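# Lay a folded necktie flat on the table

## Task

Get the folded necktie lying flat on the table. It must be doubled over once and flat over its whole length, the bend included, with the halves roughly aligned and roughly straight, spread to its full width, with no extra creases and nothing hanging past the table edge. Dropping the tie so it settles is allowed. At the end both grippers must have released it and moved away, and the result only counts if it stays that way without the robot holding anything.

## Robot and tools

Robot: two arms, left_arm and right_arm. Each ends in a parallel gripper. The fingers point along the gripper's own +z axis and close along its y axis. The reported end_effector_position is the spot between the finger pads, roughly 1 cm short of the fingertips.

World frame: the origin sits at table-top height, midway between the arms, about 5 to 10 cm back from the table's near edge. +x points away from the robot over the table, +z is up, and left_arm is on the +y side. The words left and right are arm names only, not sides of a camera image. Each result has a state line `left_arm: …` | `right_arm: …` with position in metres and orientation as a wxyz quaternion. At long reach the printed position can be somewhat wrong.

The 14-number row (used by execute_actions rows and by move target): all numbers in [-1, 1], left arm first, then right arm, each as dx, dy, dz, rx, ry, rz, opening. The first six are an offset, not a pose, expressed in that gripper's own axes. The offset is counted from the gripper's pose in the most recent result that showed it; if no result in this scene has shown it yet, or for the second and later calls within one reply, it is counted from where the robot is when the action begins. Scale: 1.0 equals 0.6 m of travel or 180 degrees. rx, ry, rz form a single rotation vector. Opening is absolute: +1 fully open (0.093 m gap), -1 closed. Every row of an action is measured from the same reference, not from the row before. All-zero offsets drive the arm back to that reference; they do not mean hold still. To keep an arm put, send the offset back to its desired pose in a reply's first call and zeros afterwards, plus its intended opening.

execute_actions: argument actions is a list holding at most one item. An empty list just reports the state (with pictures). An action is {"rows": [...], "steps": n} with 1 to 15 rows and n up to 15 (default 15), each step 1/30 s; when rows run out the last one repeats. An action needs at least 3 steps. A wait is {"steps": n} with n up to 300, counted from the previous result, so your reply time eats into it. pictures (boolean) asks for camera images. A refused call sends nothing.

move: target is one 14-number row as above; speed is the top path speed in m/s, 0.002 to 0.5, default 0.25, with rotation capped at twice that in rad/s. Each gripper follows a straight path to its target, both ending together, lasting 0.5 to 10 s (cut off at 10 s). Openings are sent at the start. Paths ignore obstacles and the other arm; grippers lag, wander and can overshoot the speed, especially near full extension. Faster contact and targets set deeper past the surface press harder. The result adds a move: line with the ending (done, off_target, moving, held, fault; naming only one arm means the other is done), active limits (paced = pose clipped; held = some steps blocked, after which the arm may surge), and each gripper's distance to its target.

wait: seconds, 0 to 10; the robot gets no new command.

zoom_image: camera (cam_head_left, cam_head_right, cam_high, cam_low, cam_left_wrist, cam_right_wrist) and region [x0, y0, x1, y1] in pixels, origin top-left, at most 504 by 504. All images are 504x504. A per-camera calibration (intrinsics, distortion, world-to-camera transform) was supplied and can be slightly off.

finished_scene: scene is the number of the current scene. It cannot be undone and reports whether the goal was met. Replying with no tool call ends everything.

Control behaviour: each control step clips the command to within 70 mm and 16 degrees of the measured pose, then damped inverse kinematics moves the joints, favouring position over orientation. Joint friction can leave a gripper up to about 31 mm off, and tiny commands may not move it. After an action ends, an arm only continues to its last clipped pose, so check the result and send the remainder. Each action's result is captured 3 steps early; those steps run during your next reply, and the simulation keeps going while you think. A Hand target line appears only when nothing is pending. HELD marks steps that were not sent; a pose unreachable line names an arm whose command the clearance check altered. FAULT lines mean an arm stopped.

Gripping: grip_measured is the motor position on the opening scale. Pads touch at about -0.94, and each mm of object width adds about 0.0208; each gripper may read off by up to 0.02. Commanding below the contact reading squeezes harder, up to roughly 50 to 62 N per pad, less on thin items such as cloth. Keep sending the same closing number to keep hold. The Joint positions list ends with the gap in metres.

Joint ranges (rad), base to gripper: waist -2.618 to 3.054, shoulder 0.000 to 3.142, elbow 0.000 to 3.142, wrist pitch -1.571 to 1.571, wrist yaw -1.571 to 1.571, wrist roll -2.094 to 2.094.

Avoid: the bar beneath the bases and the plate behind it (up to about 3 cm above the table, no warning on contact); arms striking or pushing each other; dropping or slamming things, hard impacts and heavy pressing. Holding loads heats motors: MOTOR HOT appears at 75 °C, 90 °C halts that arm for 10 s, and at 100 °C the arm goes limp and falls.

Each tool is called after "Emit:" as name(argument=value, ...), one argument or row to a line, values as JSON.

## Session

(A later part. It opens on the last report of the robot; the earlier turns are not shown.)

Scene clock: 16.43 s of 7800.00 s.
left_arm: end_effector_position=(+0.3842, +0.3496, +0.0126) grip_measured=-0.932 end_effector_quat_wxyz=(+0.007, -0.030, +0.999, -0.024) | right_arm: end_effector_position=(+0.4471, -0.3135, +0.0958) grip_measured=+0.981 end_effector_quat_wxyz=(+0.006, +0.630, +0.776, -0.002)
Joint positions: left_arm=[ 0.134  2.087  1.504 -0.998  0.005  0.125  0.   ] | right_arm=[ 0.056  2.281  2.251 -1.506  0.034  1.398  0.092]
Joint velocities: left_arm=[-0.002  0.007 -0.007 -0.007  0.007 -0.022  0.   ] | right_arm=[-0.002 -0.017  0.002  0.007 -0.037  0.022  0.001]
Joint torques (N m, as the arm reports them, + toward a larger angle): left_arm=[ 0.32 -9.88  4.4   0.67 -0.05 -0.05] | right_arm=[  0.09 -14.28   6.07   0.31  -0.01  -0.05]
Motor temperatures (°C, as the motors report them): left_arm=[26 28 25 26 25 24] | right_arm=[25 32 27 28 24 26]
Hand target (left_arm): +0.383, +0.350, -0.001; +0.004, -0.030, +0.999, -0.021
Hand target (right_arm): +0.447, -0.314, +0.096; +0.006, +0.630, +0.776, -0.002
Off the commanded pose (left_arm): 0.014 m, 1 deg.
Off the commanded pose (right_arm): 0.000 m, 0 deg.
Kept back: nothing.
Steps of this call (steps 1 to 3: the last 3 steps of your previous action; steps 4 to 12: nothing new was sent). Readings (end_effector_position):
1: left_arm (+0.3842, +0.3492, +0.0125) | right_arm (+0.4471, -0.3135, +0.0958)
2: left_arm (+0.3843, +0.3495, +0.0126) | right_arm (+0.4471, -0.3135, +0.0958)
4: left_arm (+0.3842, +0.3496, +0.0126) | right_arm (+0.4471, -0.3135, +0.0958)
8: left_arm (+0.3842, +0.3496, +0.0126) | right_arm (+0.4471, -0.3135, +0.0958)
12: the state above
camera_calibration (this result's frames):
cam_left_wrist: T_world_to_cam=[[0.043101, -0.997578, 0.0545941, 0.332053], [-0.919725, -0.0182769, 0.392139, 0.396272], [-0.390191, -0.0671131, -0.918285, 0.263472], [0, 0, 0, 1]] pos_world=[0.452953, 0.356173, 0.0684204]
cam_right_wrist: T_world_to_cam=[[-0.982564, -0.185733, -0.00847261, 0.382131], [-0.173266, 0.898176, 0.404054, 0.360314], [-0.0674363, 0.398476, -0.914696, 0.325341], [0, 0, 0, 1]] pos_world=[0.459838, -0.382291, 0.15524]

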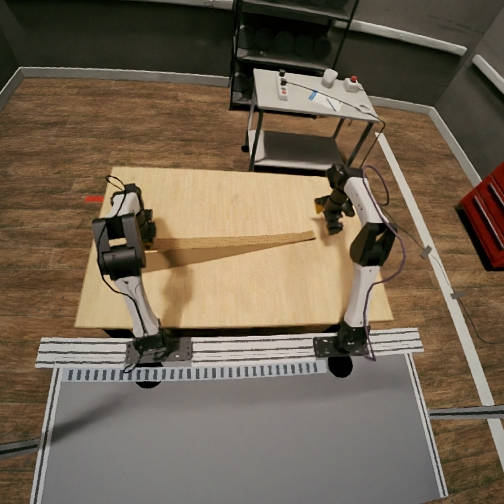

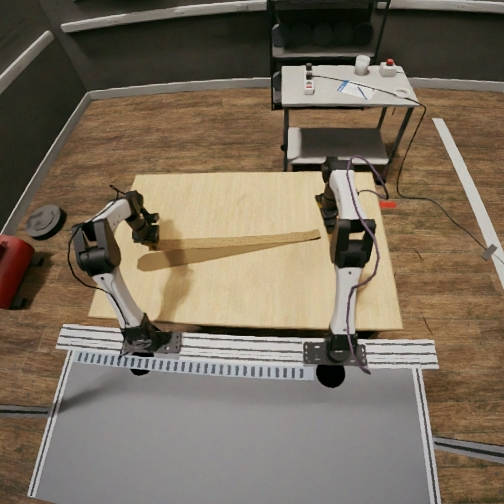

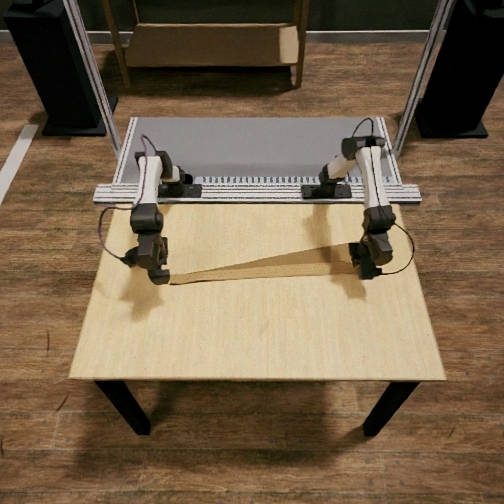

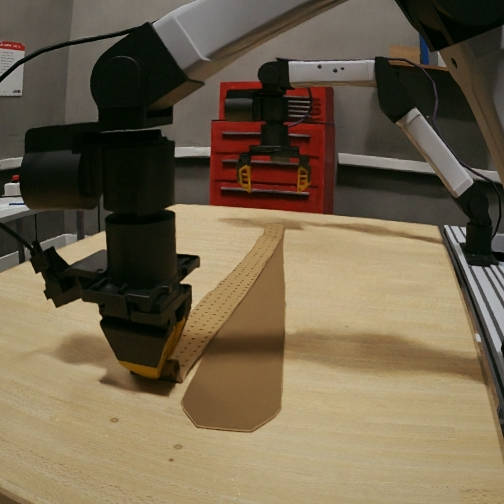

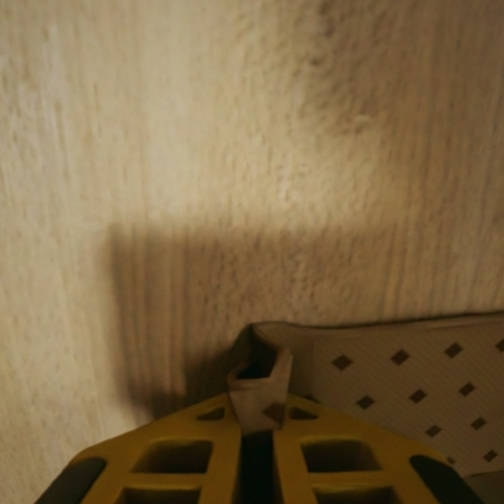

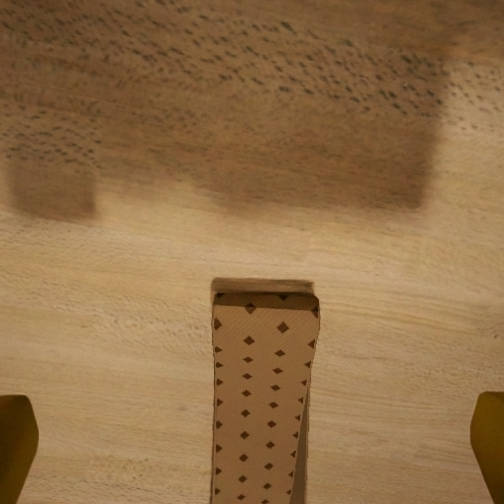

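Emit:
zoom_image(
  camera="cam_right_wrist",
  region=[180, 250, 360, 430],
)

Emit:
zoom_image(
  camera="cam_head_left",
  region=[260, 215, 340, 260],
)

Emit:
zoom_image(
  camera="cam_high",
  region=[155, 255, 235, 300],
)

Region (180, 250, 360, 430) of cam_right_wrist's 504x504 image, scaled by 2.800, with more detail than that image has.

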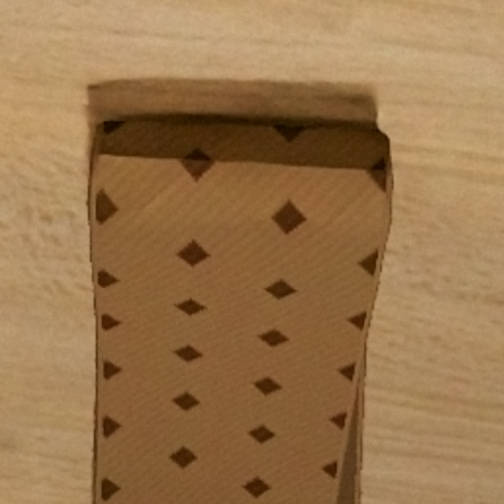

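Region (260, 215, 340, 260) of cam_head_left's 504x504 image, scaled by 6.300, with more detail than that image has; it fills the top 284 rows of this view, and the rest is white.

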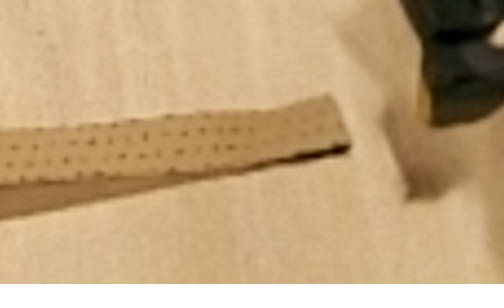

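Region (155, 255, 235, 300) of cam_high's 504x504 image, scaled by 6.300, with more detail than that image has; it fills the top 284 rows of this view, and the rest is white.

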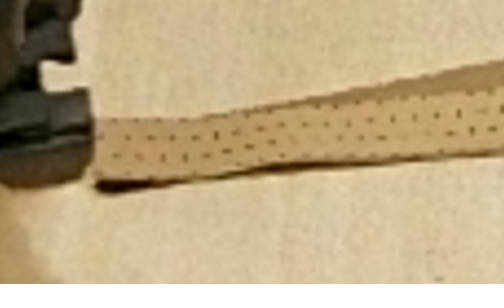

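Emit:
move(
  target=[0, -0.003, -0.062, 0, 0, 0, -0.94, 0, 0, 0, 0, 0, 0, 1],
  speed=0.06,
)

Scene clock: 18.23 s of 7800.00 s.
left_arm: end_effector_position=(+0.3812, +0.3504, +0.0414) grip_measured=-0.932 end_effector_quat_wxyz=(-0.000, -0.030, +0.999, -0.025) | right_arm: end_effector_position=(+0.4471, -0.3135, +0.0958) grip_measured=+0.981 end_effector_quat_wxyz=(+0.006, +0.630, +0.776, -0.002)
Joint positions: left_arm=[ 0.134  2.061  1.582 -1.118  0.005  0.125  0.   ] | right_arm=[ 0.056  2.281  2.251 -1.506  0.034  1.398  0.092]
Joint velocities: left_arm=[-0.022  0.002 -0.002 -0.051  0.022  0.007 -0.001] | right_arm=[-0.027 -0.012 -0.002 -0.022 -0.037 -0.051  0.   ]
Joint torques (N m, as the arm reports them, + toward a larger angle): left_arm=[  0.13 -12.32   8.78   0.11   0.02  -0.07] | right_arm=[  0.08 -14.28   6.05   0.32  -0.01  -0.05]
Motor temperatures (°C, as the motors report them): left_arm=[26 28 26 26 25 24] | right_arm=[25 33 28 28 24 26]
Hand target (left_arm): +0.384, +0.350, +0.050; +0.007, -0.030, +0.999, -0.024
Hand target (right_arm): +0.447, -0.314, +0.096; +0.006, +0.630, +0.776, -0.002
Off the commanded pose (left_arm): 0.009 m, 1 deg.
Off the commanded pose (right_arm): 0.000 m, 0 deg.
Kept back: nothing.
move: done
camera_calibration (this result's frames):
cam_left_wrist: T_world_to_cam=[[0.0432545, -0.997449, 0.0567878, 0.331164], [-0.913605, -0.0164885, 0.406269, 0.37865], [-0.404296, -0.0694546, -0.911987, 0.294646], [0, 0, 0, 1]] pos_world=[0.450737, 0.357027, 0.0960731]
cam_right_wrist: T_world_to_cam=[[-0.982564, -0.185733, -0.00847261, 0.382131], [-0.173266, 0.898176, 0.404054, 0.360314], [-0.0674363, 0.398476, -0.914696, 0.325341], [0, 0, 0, 1]] pos_world=[0.459838, -0.382291, 0.15524]

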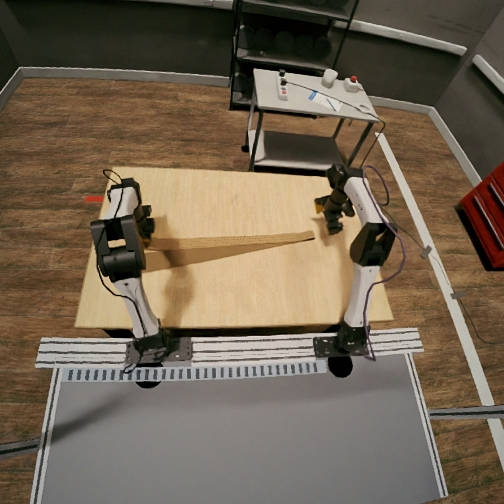

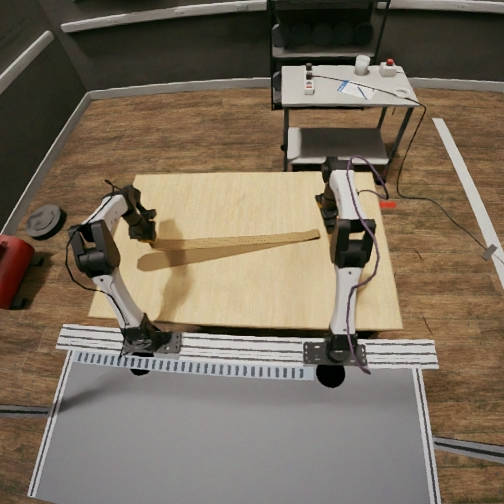

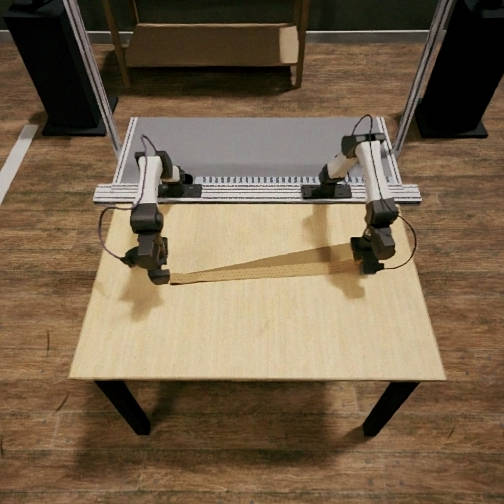

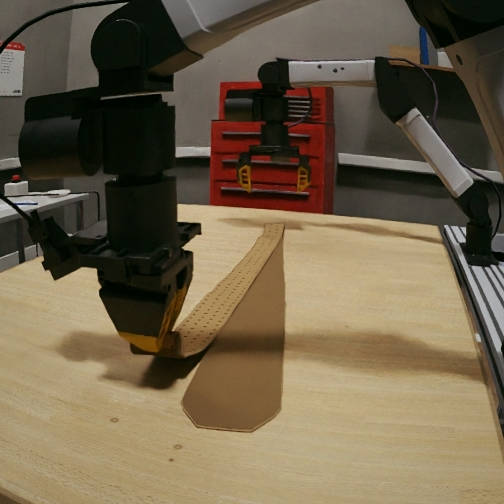

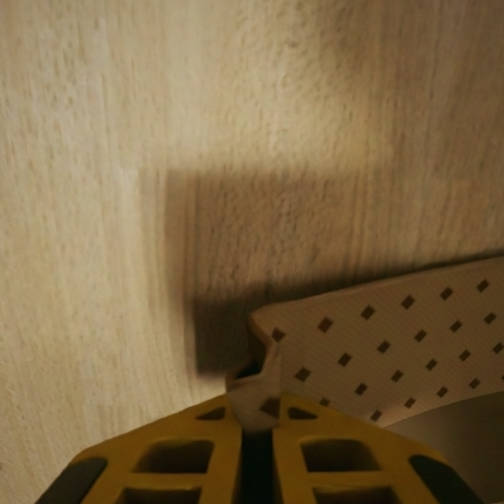

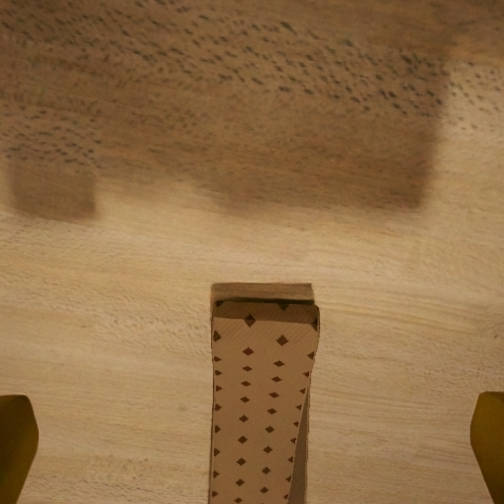

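Emit:
move(
  target=[0.11, -0.002, -0.015, -0.016, 0, -0.042, -0.94, 0, 0, 0, 0, 0, 0, 1],
  speed=0.06,
)

Scene clock: 19.97 s of 7800.00 s.
left_arm: end_effector_position=(+0.3137, +0.3457, +0.0497) grip_measured=-0.932 end_effector_quat_wxyz=(-0.013, -0.091, +0.996, -0.004) | right_arm: end_effector_position=(+0.4471, -0.3135, +0.0958) grip_measured=+0.981 end_effector_quat_wxyz=(+0.006, +0.630, +0.776, -0.002)
Joint positions: left_arm=[ 0.134  1.821  1.288 -1.083 -0.039  0.     0.   ] | right_arm=[ 0.056  2.281  2.251 -1.506  0.034  1.398  0.092]
Joint velocities: left_arm=[ 0.012 -0.012 -0.017 -0.037  0.022 -0.022 -0.001] | right_arm=[-0.007 -0.027 -0.002 -0.051 -0.007 -0.022 -0.001]
Joint torques (N m, as the arm reports them, + toward a larger angle): left_arm=[  0.18 -10.17   5.77   0.38  -0.06  -0.11] | right_arm=[  0.07 -14.27   6.04   0.31  -0.02  -0.05]
Motor temperatures (°C, as the motors report them): left_arm=[26 29 26 26 25 24] | right_arm=[25 34 28 28 24 26]
Hand target (left_arm): +0.315, +0.346, +0.050; -0.003, -0.096, +0.995, -0.000
Hand target (right_arm): +0.447, -0.314, +0.096; +0.006, +0.630, +0.776, -0.002
Off the commanded pose (left_arm): 0.002 m, 1 deg.
Off the commanded pose (right_arm): 0.000 m, 0 deg.
Kept back: nothing.
move: done
camera_calibration (this result's frames):
cam_left_wrist: T_world_to_cam=[[0.166139, -0.98602, 0.0127126, 0.288634], [-0.890931, -0.144567, 0.430513, 0.349483], [-0.422657, -0.0828511, -0.902495, 0.284565], [0, 0, 0, 1]] pos_world=[0.383685, 0.358699, 0.102692]
cam_right_wrist: T_world_to_cam=[[-0.982564, -0.185733, -0.00847261, 0.382131], [-0.173266, 0.898176, 0.404054, 0.360314], [-0.0674363, 0.398476, -0.914696, 0.325341], [0, 0, 0, 1]] pos_world=[0.459838, -0.382291, 0.15524]

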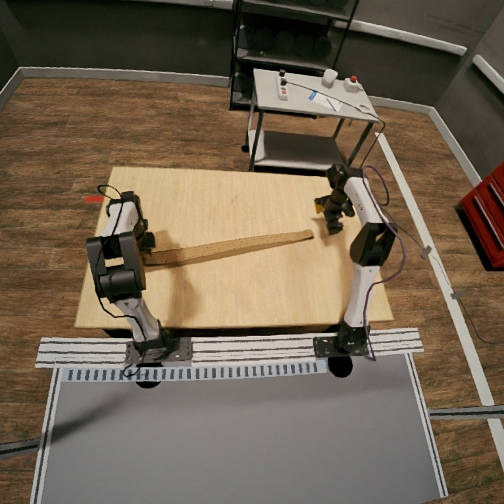

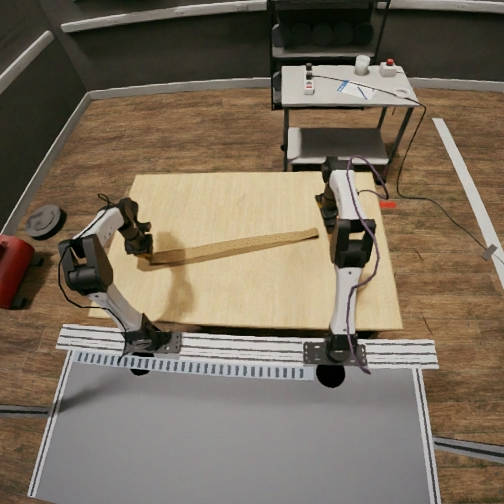

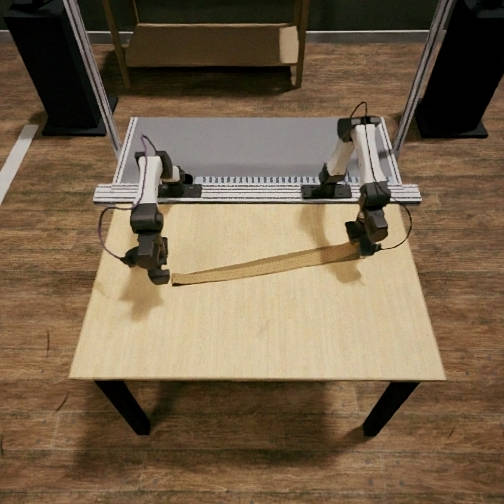

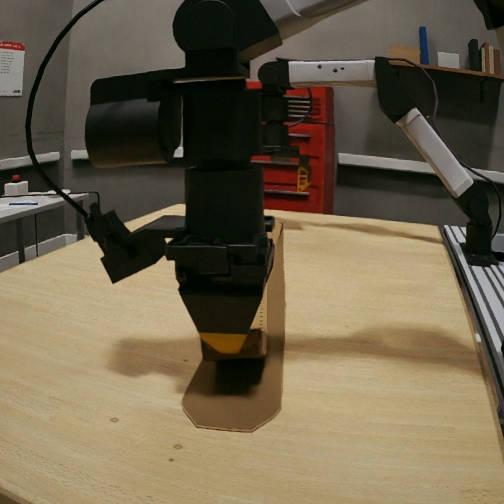

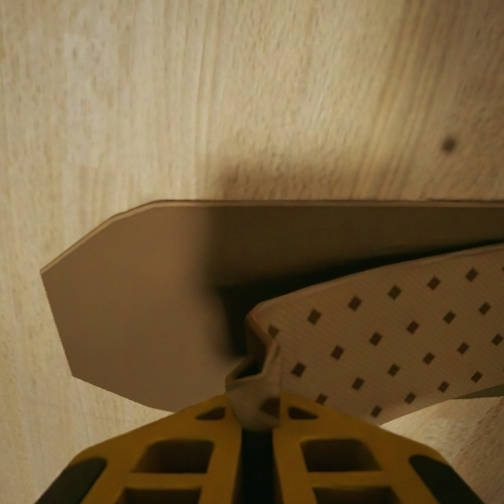

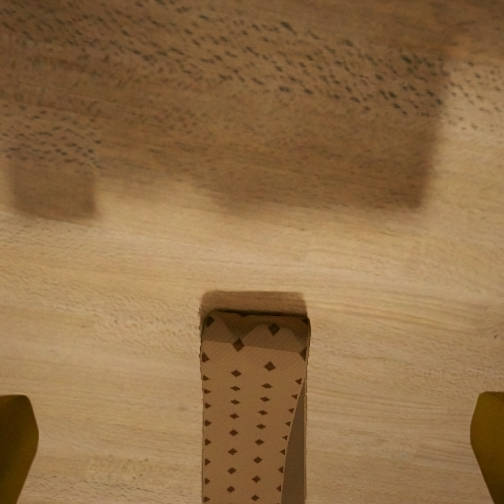

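Emit:
zoom_image(
  camera="cam_high",
  region=[150, 220, 390, 310],
)

Emit:
zoom_image(
  camera="cam_head_right",
  region=[120, 210, 340, 290],
)

Region (150, 220, 390, 310) of cam_high's 504x504 image, scaled by 2.100, with more detail than that image has; it fills the top 189 rows of this view, and the rest is white.

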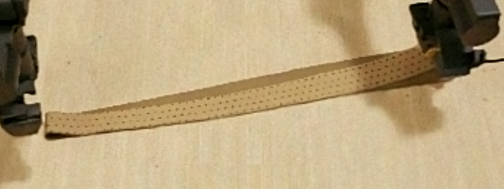

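Region (120, 210, 340, 290) of cam_head_right's 504x504 image, scaled by 2.291, with more detail than that image has; it fills the top 183 rows of this view, and the rest is white.

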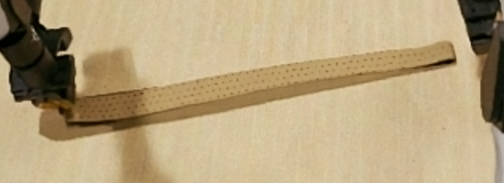

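Emit:
move(
  target=[0, 0, 0, 0, 0, 0, -0.94, 0.055, -0.002, 0.0923, 0, 0, 0, -0.52],
  speed=0.1,
)

Scene clock: 21.73 s of 7800.00 s.
left_arm: end_effector_position=(+0.3140, +0.3459, +0.0497) grip_measured=-0.932 end_effector_quat_wxyz=(-0.013, -0.093, +0.996, -0.004) | right_arm: end_effector_position=(+0.4404, -0.2858, +0.0356) grip_measured=-0.517 end_effector_quat_wxyz=(-0.001, +0.631, +0.776, -0.007)
Joint positions: left_arm=[ 0.134  1.821  1.288 -1.081 -0.04  -0.002  0.   ] | right_arm=[ 0.116  2.262  1.976 -1.271  0.034  1.461  0.02 ]
Joint velocities: left_arm=[-0.007 -0.012 -0.007 -0.007  0.007 -0.037 -0.   ] | right_arm=[ 0.007 -0.017 -0.012 -0.022 -0.037  0.037 -0.   ]
Joint torques (N m, as the arm reports them, + toward a larger angle): left_arm=[ 0.31 -8.92  7.14  0.15  0.   -0.02] | right_arm=[  1.01 -16.19   4.89   0.39   0.     0.01]
Motor temperatures (°C, as the motors report them): left_arm=[26 29 26 26 25 24] | right_arm=[25 35 28 28 24 26]
Hand target (left_arm): +0.314, +0.346, +0.050; -0.013, -0.091, +0.996, -0.004
Hand target (right_arm): +0.440, -0.281, +0.040; +0.006, +0.630, +0.776, -0.001
Off the commanded pose (left_arm): 0.000 m, 0 deg.
Off the commanded pose (right_arm): 0.006 m, 1 deg.
Kept back: nothing.
move: done
camera_calibration (this result's frames):
cam_left_wrist: T_world_to_cam=[[0.168426, -0.985643, 0.0118641, 0.287962], [-0.891165, -0.147116, 0.429164, 0.350841], [-0.421257, -0.0828552, -0.903149, 0.284309], [0, 0, 0, 1]] pos_world=[0.383924, 0.358998, 0.102789]
cam_right_wrist: T_world_to_cam=[[-0.983025, -0.183194, 0.0101125, 0.380388], [-0.163259, 0.89854, 0.407398, 0.354133], [-0.0837193, 0.398831, -0.913195, 0.26597], [0, 0, 0, 1]] pos_world=[0.454013, -0.354595, 0.0947626]

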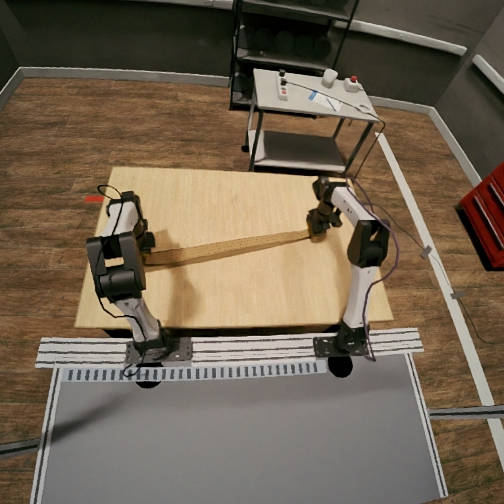

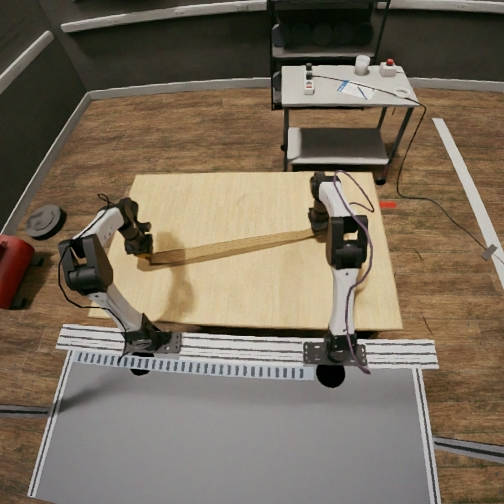

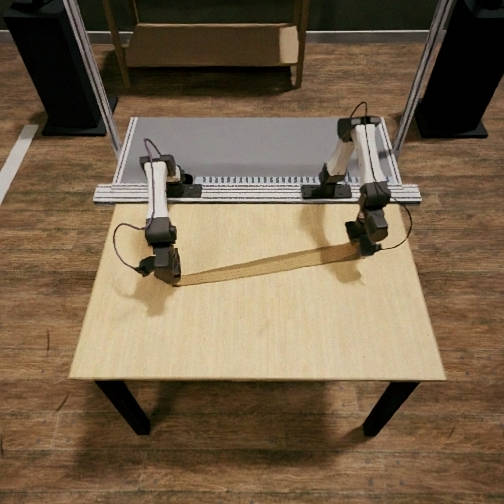

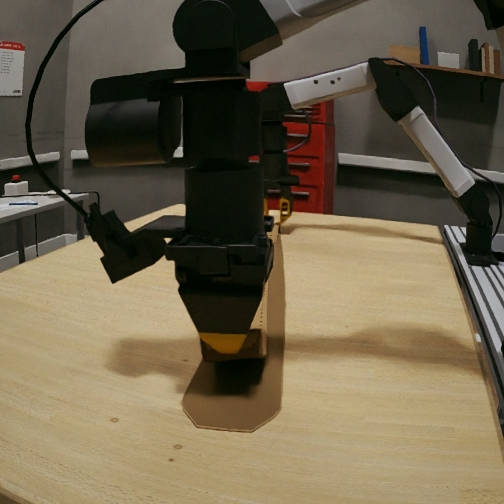

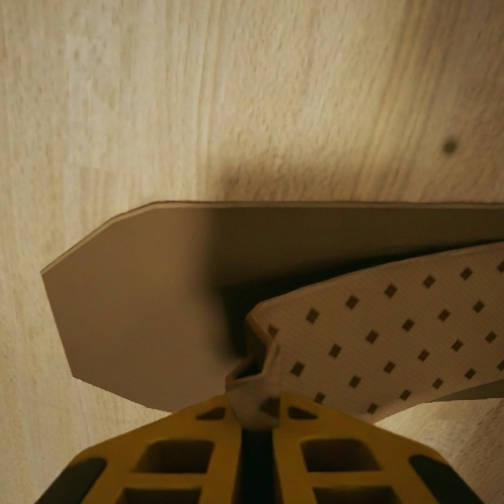

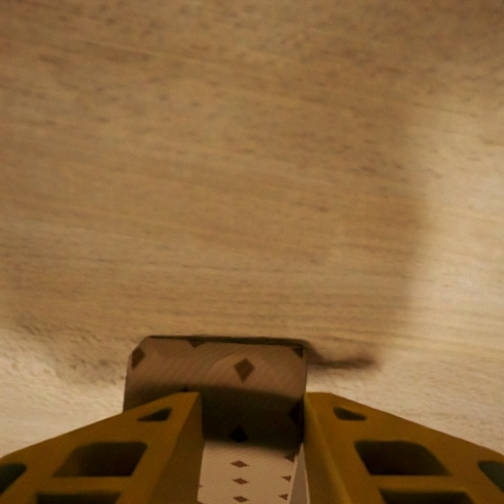

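Emit:
move(
  target=[0, 0, 0, 0, 0, 0, -0.94, 0.003, 0.017, 0.0, 0, 0, 0, -0.52],
  speed=0.03,
)

Scene clock: 22.67 s of 7800.00 s.
left_arm: end_effector_position=(+0.3140, +0.3459, +0.0497) grip_measured=-0.932 end_effector_quat_wxyz=(-0.013, -0.093, +0.996, -0.004) | right_arm: end_effector_position=(+0.4510, -0.2847, +0.0348) grip_measured=-0.517 end_effector_quat_wxyz=(+0.004, +0.631, +0.775, -0.003)
Joint positions: left_arm=[ 0.134  1.821  1.288 -1.081 -0.04  -0.002  0.   ] | right_arm=[ 0.116  2.299  2.036 -1.282  0.034  1.462  0.02 ]
Joint velocities: left_arm=[-0.017 -0.007  0.022 -0.051  0.066  0.051  0.001] | right_arm=[-0.002 -0.007  0.002 -0.081  0.022 -0.037 -0.001]
Joint torques (N m, as the arm reports them, + toward a larger angle): left_arm=[ 0.31 -8.93  7.13  0.17 -0.01 -0.04] | right_arm=[  0.61 -13.61   7.62   0.11  -0.01   0.  ]
Motor temperatures (°C, as the motors report them): left_arm=[26 29 26 26 25 24] | right_arm=[25 35 28 28 24 26]
Hand target (left_arm): +0.314, +0.346, +0.050; -0.013, -0.093, +0.996, -0.004
Hand target (right_arm): +0.450, -0.282, +0.036; -0.001, +0.631, +0.776, -0.007
Off the commanded pose (left_arm): 0.000 m, 0 deg.
Off the commanded pose (right_arm): 0.003 m, 1 deg.
Kept back: nothing.
move: done
camera_calibration (this result's frames):
cam_left_wrist: T_world_to_cam=[[0.168426, -0.985643, 0.0118641, 0.287962], [-0.891165, -0.147116, 0.429164, 0.350841], [-0.421257, -0.0828552, -0.903149, 0.284309], [0, 0, 0, 1]] pos_world=[0.383924, 0.358998, 0.102789]
cam_right_wrist: T_world_to_cam=[[-0.9832, -0.182517, -0.00242575, 0.391783], [-0.167735, 0.89817, 0.406394, 0.357208], [-0.071995, 0.399974, -0.913695, 0.260798], [0, 0, 0, 1]] pos_world=[0.463894, -0.353639, 0.094073]

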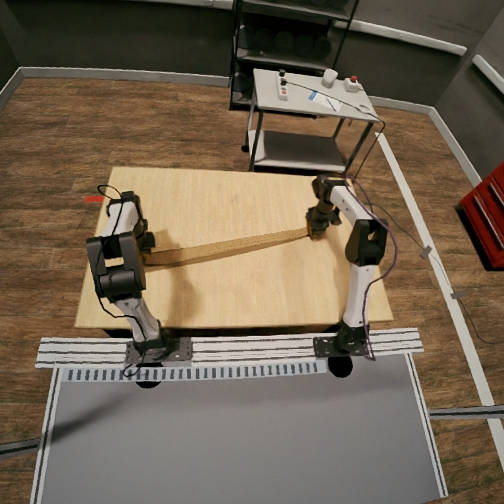

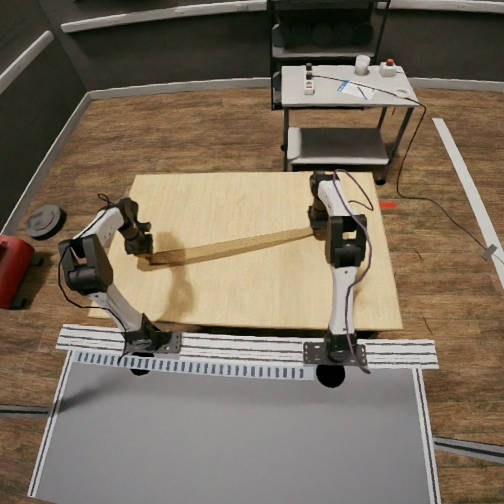

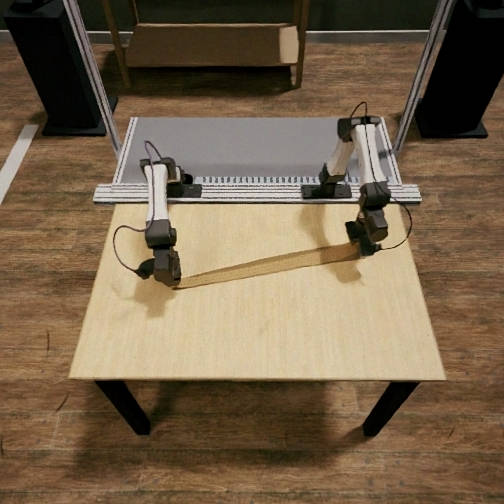

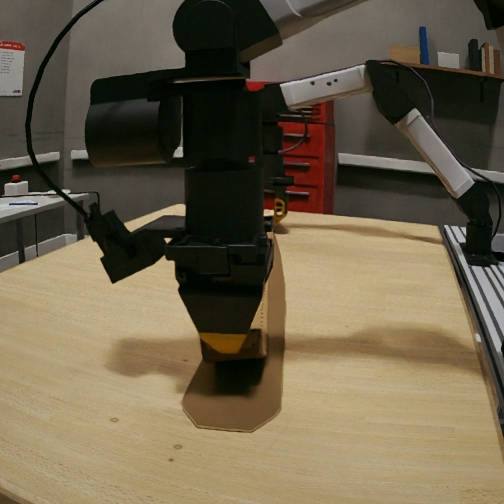

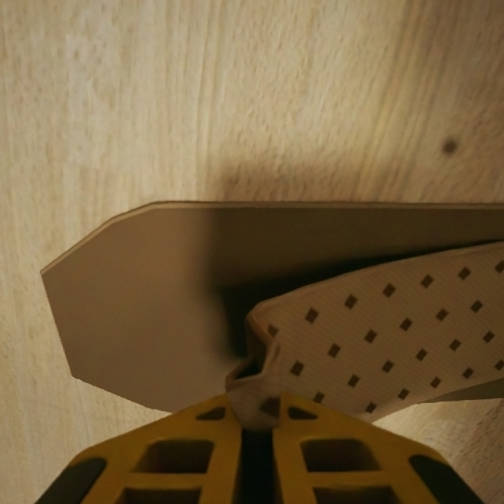

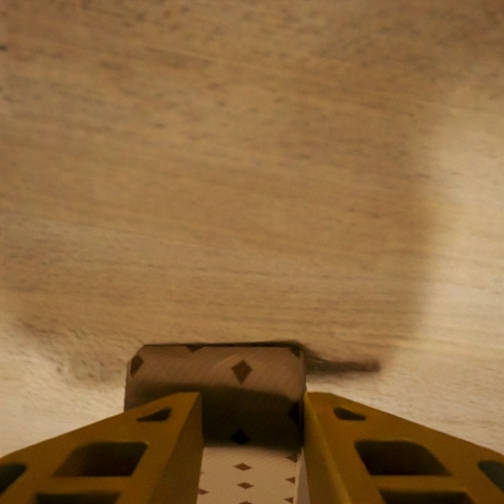

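Emit:
zoom_image(
  camera="cam_head_left",
  region=[220, 200, 340, 270],
)

Emit:
zoom_image(
  camera="cam_high",
  region=[150, 240, 270, 310],
)

Region (220, 200, 340, 270) of cam_head_left's 504x504 image, scaled by 4.200, with more detail than that image has; it fills the top 294 rows of this view, and the rest is white.

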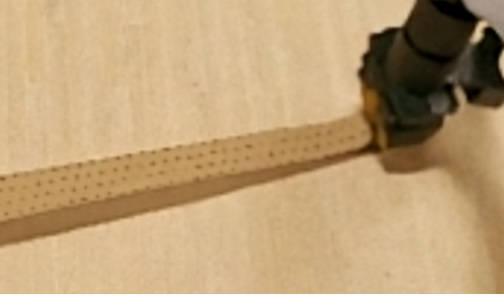

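Region (150, 240, 270, 310) of cam_high's 504x504 image, scaled by 4.200, with more detail than that image has; it fills the top 294 rows of this view, and the rest is white.

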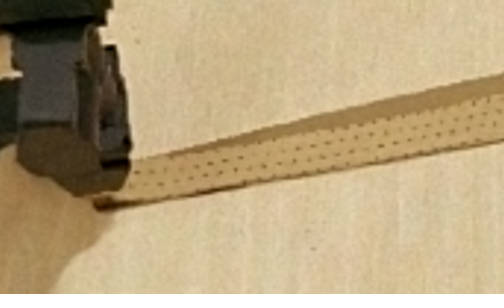

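Emit:
move(
  target=[0, 0, 0, 0, 0, 0, -0.94, 0.0, 0.0, -0.045, 0, 0, 0, -0.52],
  speed=0.06,
)

Emit:
move(
  target=[0, 0, 0, 0, 0, 0, -0.94, 0.01, 0.012, 0.0, 0, 0, 0, 0.45],
  speed=0.06,
)

Scene clock: 23.93 s of 7800.00 s.
left_arm: end_effector_position=(+0.3140, +0.3459, +0.0497) grip_measured=-0.932 end_effector_quat_wxyz=(-0.013, -0.093, +0.996, -0.004) | right_arm: end_effector_position=(+0.4517, -0.2852, +0.0565) grip_measured=-0.517 end_effector_quat_wxyz=(+0.004, +0.631, +0.775, -0.002)
Joint positions: left_arm=[ 0.134  1.821  1.288 -1.081 -0.04  -0.002  0.   ] | right_arm=[ 0.116  2.299  2.123 -1.366  0.034  1.462  0.02 ]
Joint velocities: left_arm=[-0.002 -0.002 -0.012  0.066 -0.066 -0.051  0.001] | right_arm=[-0.007 -0.012 -0.022 -0.051  0.022 -0.022 -0.   ]
Joint torques (N m, as the arm reports them, + toward a larger angle): left_arm=[ 0.31 -8.92  7.13  0.17 -0.02 -0.04] | right_arm=[  0.18 -14.6    7.58   0.13  -0.01  -0.04]
Motor temperatures (°C, as the motors report them): left_arm=[26 29 26 26 25 24] | right_arm=[25 36 28 28 24 26]
Hand target (left_arm): +0.314, +0.346, +0.050; -0.013, -0.093, +0.996, -0.004
Hand target (right_arm): +0.451, -0.285, +0.062; +0.004, +0.631, +0.775, -0.003
Off the commanded pose (left_arm): 0.000 m, 0 deg.
Off the commanded pose (right_arm): 0.005 m, 0 deg.
Kept back: nothing.
move: done
camera_calibration (this result's frames):
cam_left_wrist: T_world_to_cam=[[0.168426, -0.985643, 0.0118641, 0.287962], [-0.891165, -0.147116, 0.429164, 0.350841], [-0.421257, -0.0828552, -0.903149, 0.284309], [0, 0, 0, 1]] pos_world=[0.383924, 0.358998, 0.102789]
cam_right_wrist: T_world_to_cam=[[-0.983202, -0.182469, -0.00432506, 0.39247], [-0.168463, 0.898104, 0.406238, 0.349232], [-0.0702416, 0.400142, -0.913757, 0.280153], [0, 0, 0, 1]] pos_world=[0.464388, -0.354134, 0.115818]

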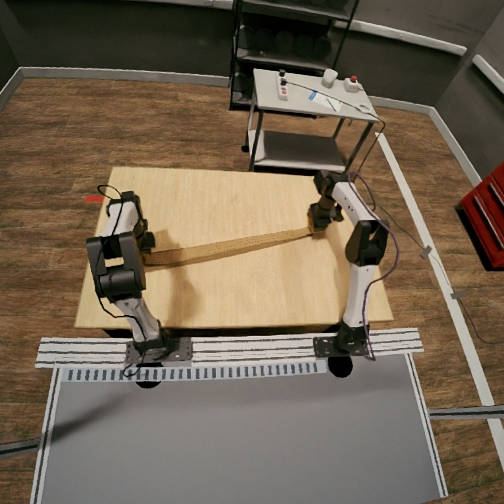

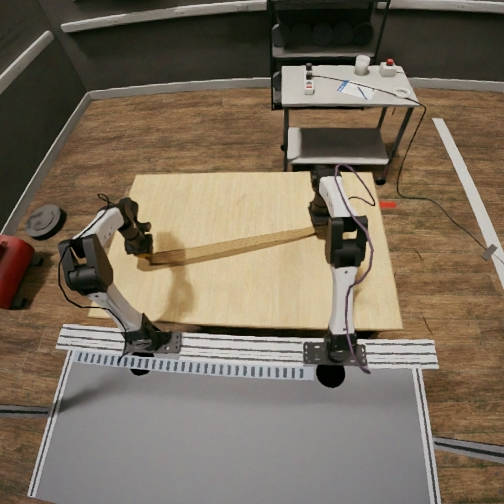

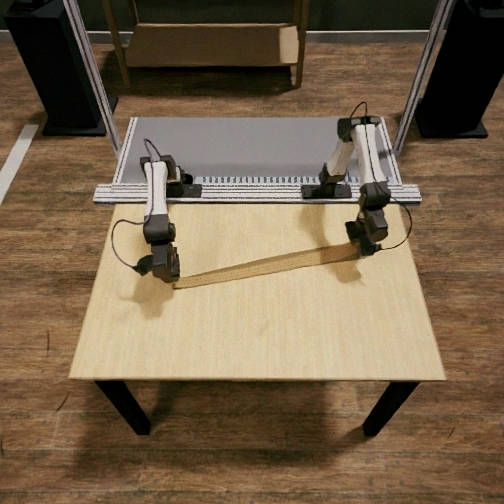

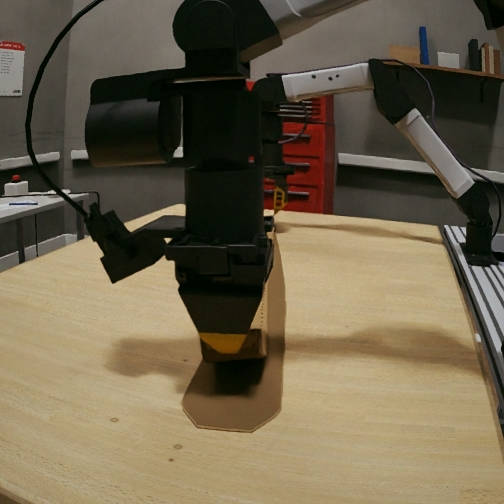

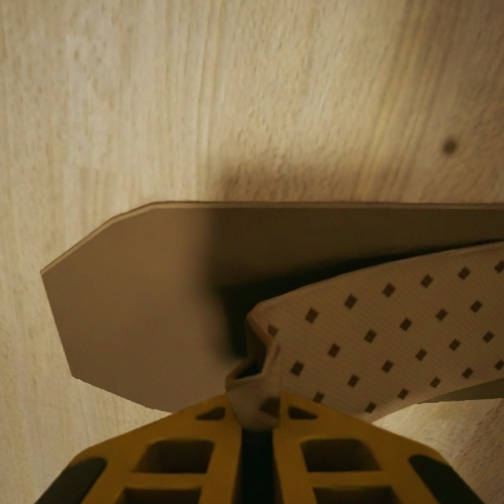

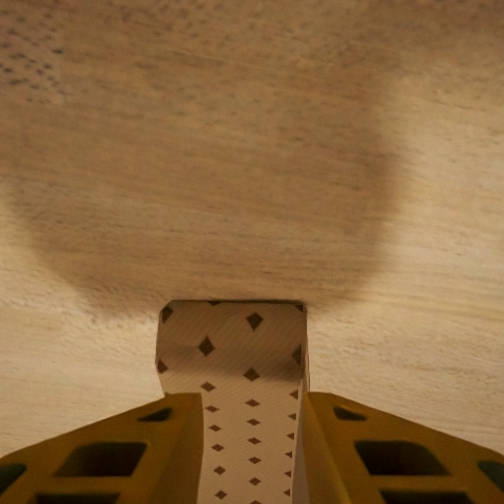

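Scene clock: 24.63 s of 7800.00 s.
left_arm: end_effector_position=(+0.3140, +0.3459, +0.0497) grip_measured=-0.932 end_effector_quat_wxyz=(-0.013, -0.093, +0.996, -0.004) | right_arm: end_effector_position=(+0.4590, -0.2845, +0.0552) grip_measured=+0.447 end_effector_quat_wxyz=(+0.008, +0.634, +0.773, +0.001)
Joint positions: left_arm=[ 0.134  1.821  1.288 -1.081 -0.04  -0.002  0.   ] | right_arm=[ 0.116  2.326  2.163 -1.37   0.034  1.468  0.067]
Joint velocities: left_arm=[ 0.012  0.012 -0.017  0.007  0.11  -0.051  0.   ] | right_arm=[-0.002 -0.007  0.007 -0.037  0.037 -0.007 -0.   ]
Joint torques (N m, as the arm reports them, + toward a larger angle): left_arm=[ 0.31 -8.93  7.14  0.17 -0.01 -0.04] | right_arm=[  1.35 -13.93   7.69   0.16  -0.01   0.01]
Motor temperatures (°C, as the motors report them): left_arm=[26 29 26 26 25 24] | right_arm=[25 36 28 28 24 26]
Hand target (left_arm): +0.314, +0.346, +0.050; -0.013, -0.093, +0.996, -0.004
Hand target (right_arm): +0.458, -0.278, +0.057; +0.005, +0.631, +0.775, -0.002
Off the commanded pose (left_arm): 0.000 m, 0 deg.
Off the commanded pose (right_arm): 0.007 m, 1 deg.
Kept back: nothing.
move: done
camera_calibration (this result's frames):
cam_left_wrist: T_world_to_cam=[[0.168426, -0.985643, 0.0118641, 0.287962], [-0.891165, -0.147116, 0.429164, 0.350841], [-0.421257, -0.0828552, -0.903149, 0.284309], [0, 0, 0, 1]] pos_world=[0.383924, 0.358998, 0.102789]
cam_right_wrist: T_world_to_cam=[[-0.984312, -0.175829, -0.0146484, 0.40275], [-0.16659, 0.898814, 0.405439, 0.349739], [-0.0581217, 0.401519, -0.914005, 0.273993], [0, 0, 0, 1]] pos_world=[0.470619, -0.353548, 0.114533]

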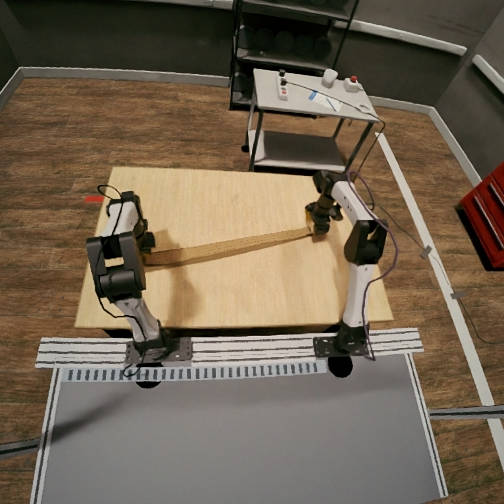

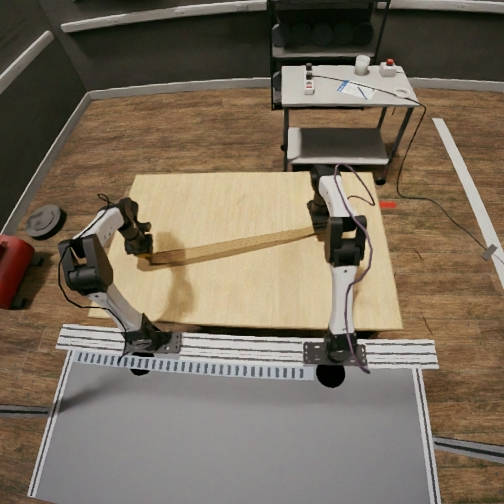

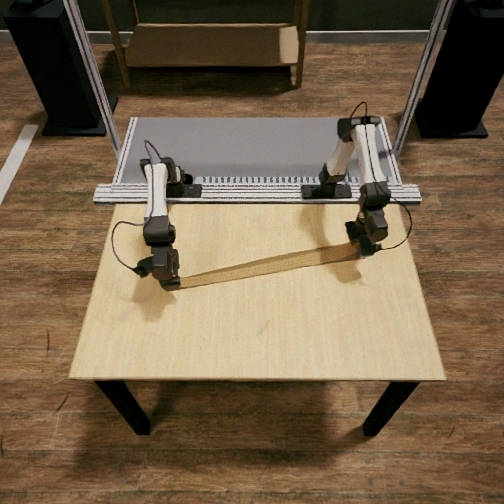

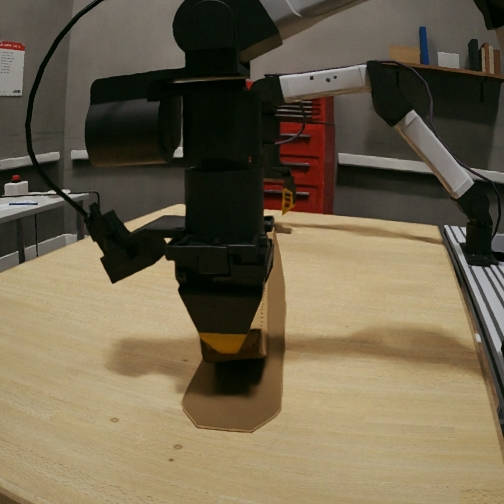

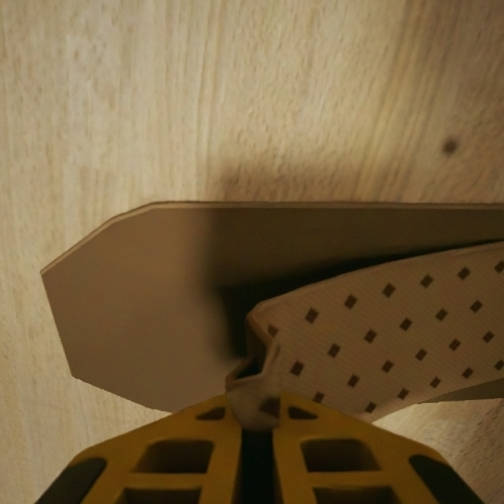

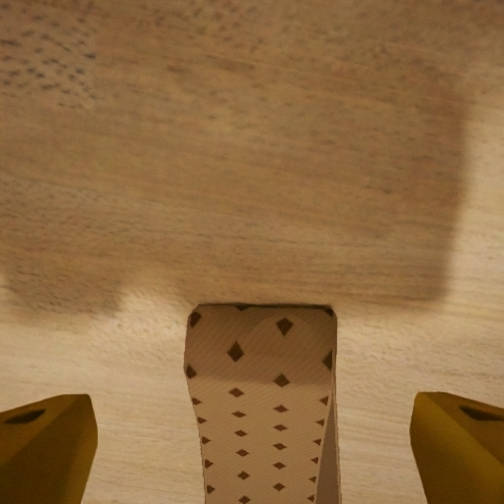

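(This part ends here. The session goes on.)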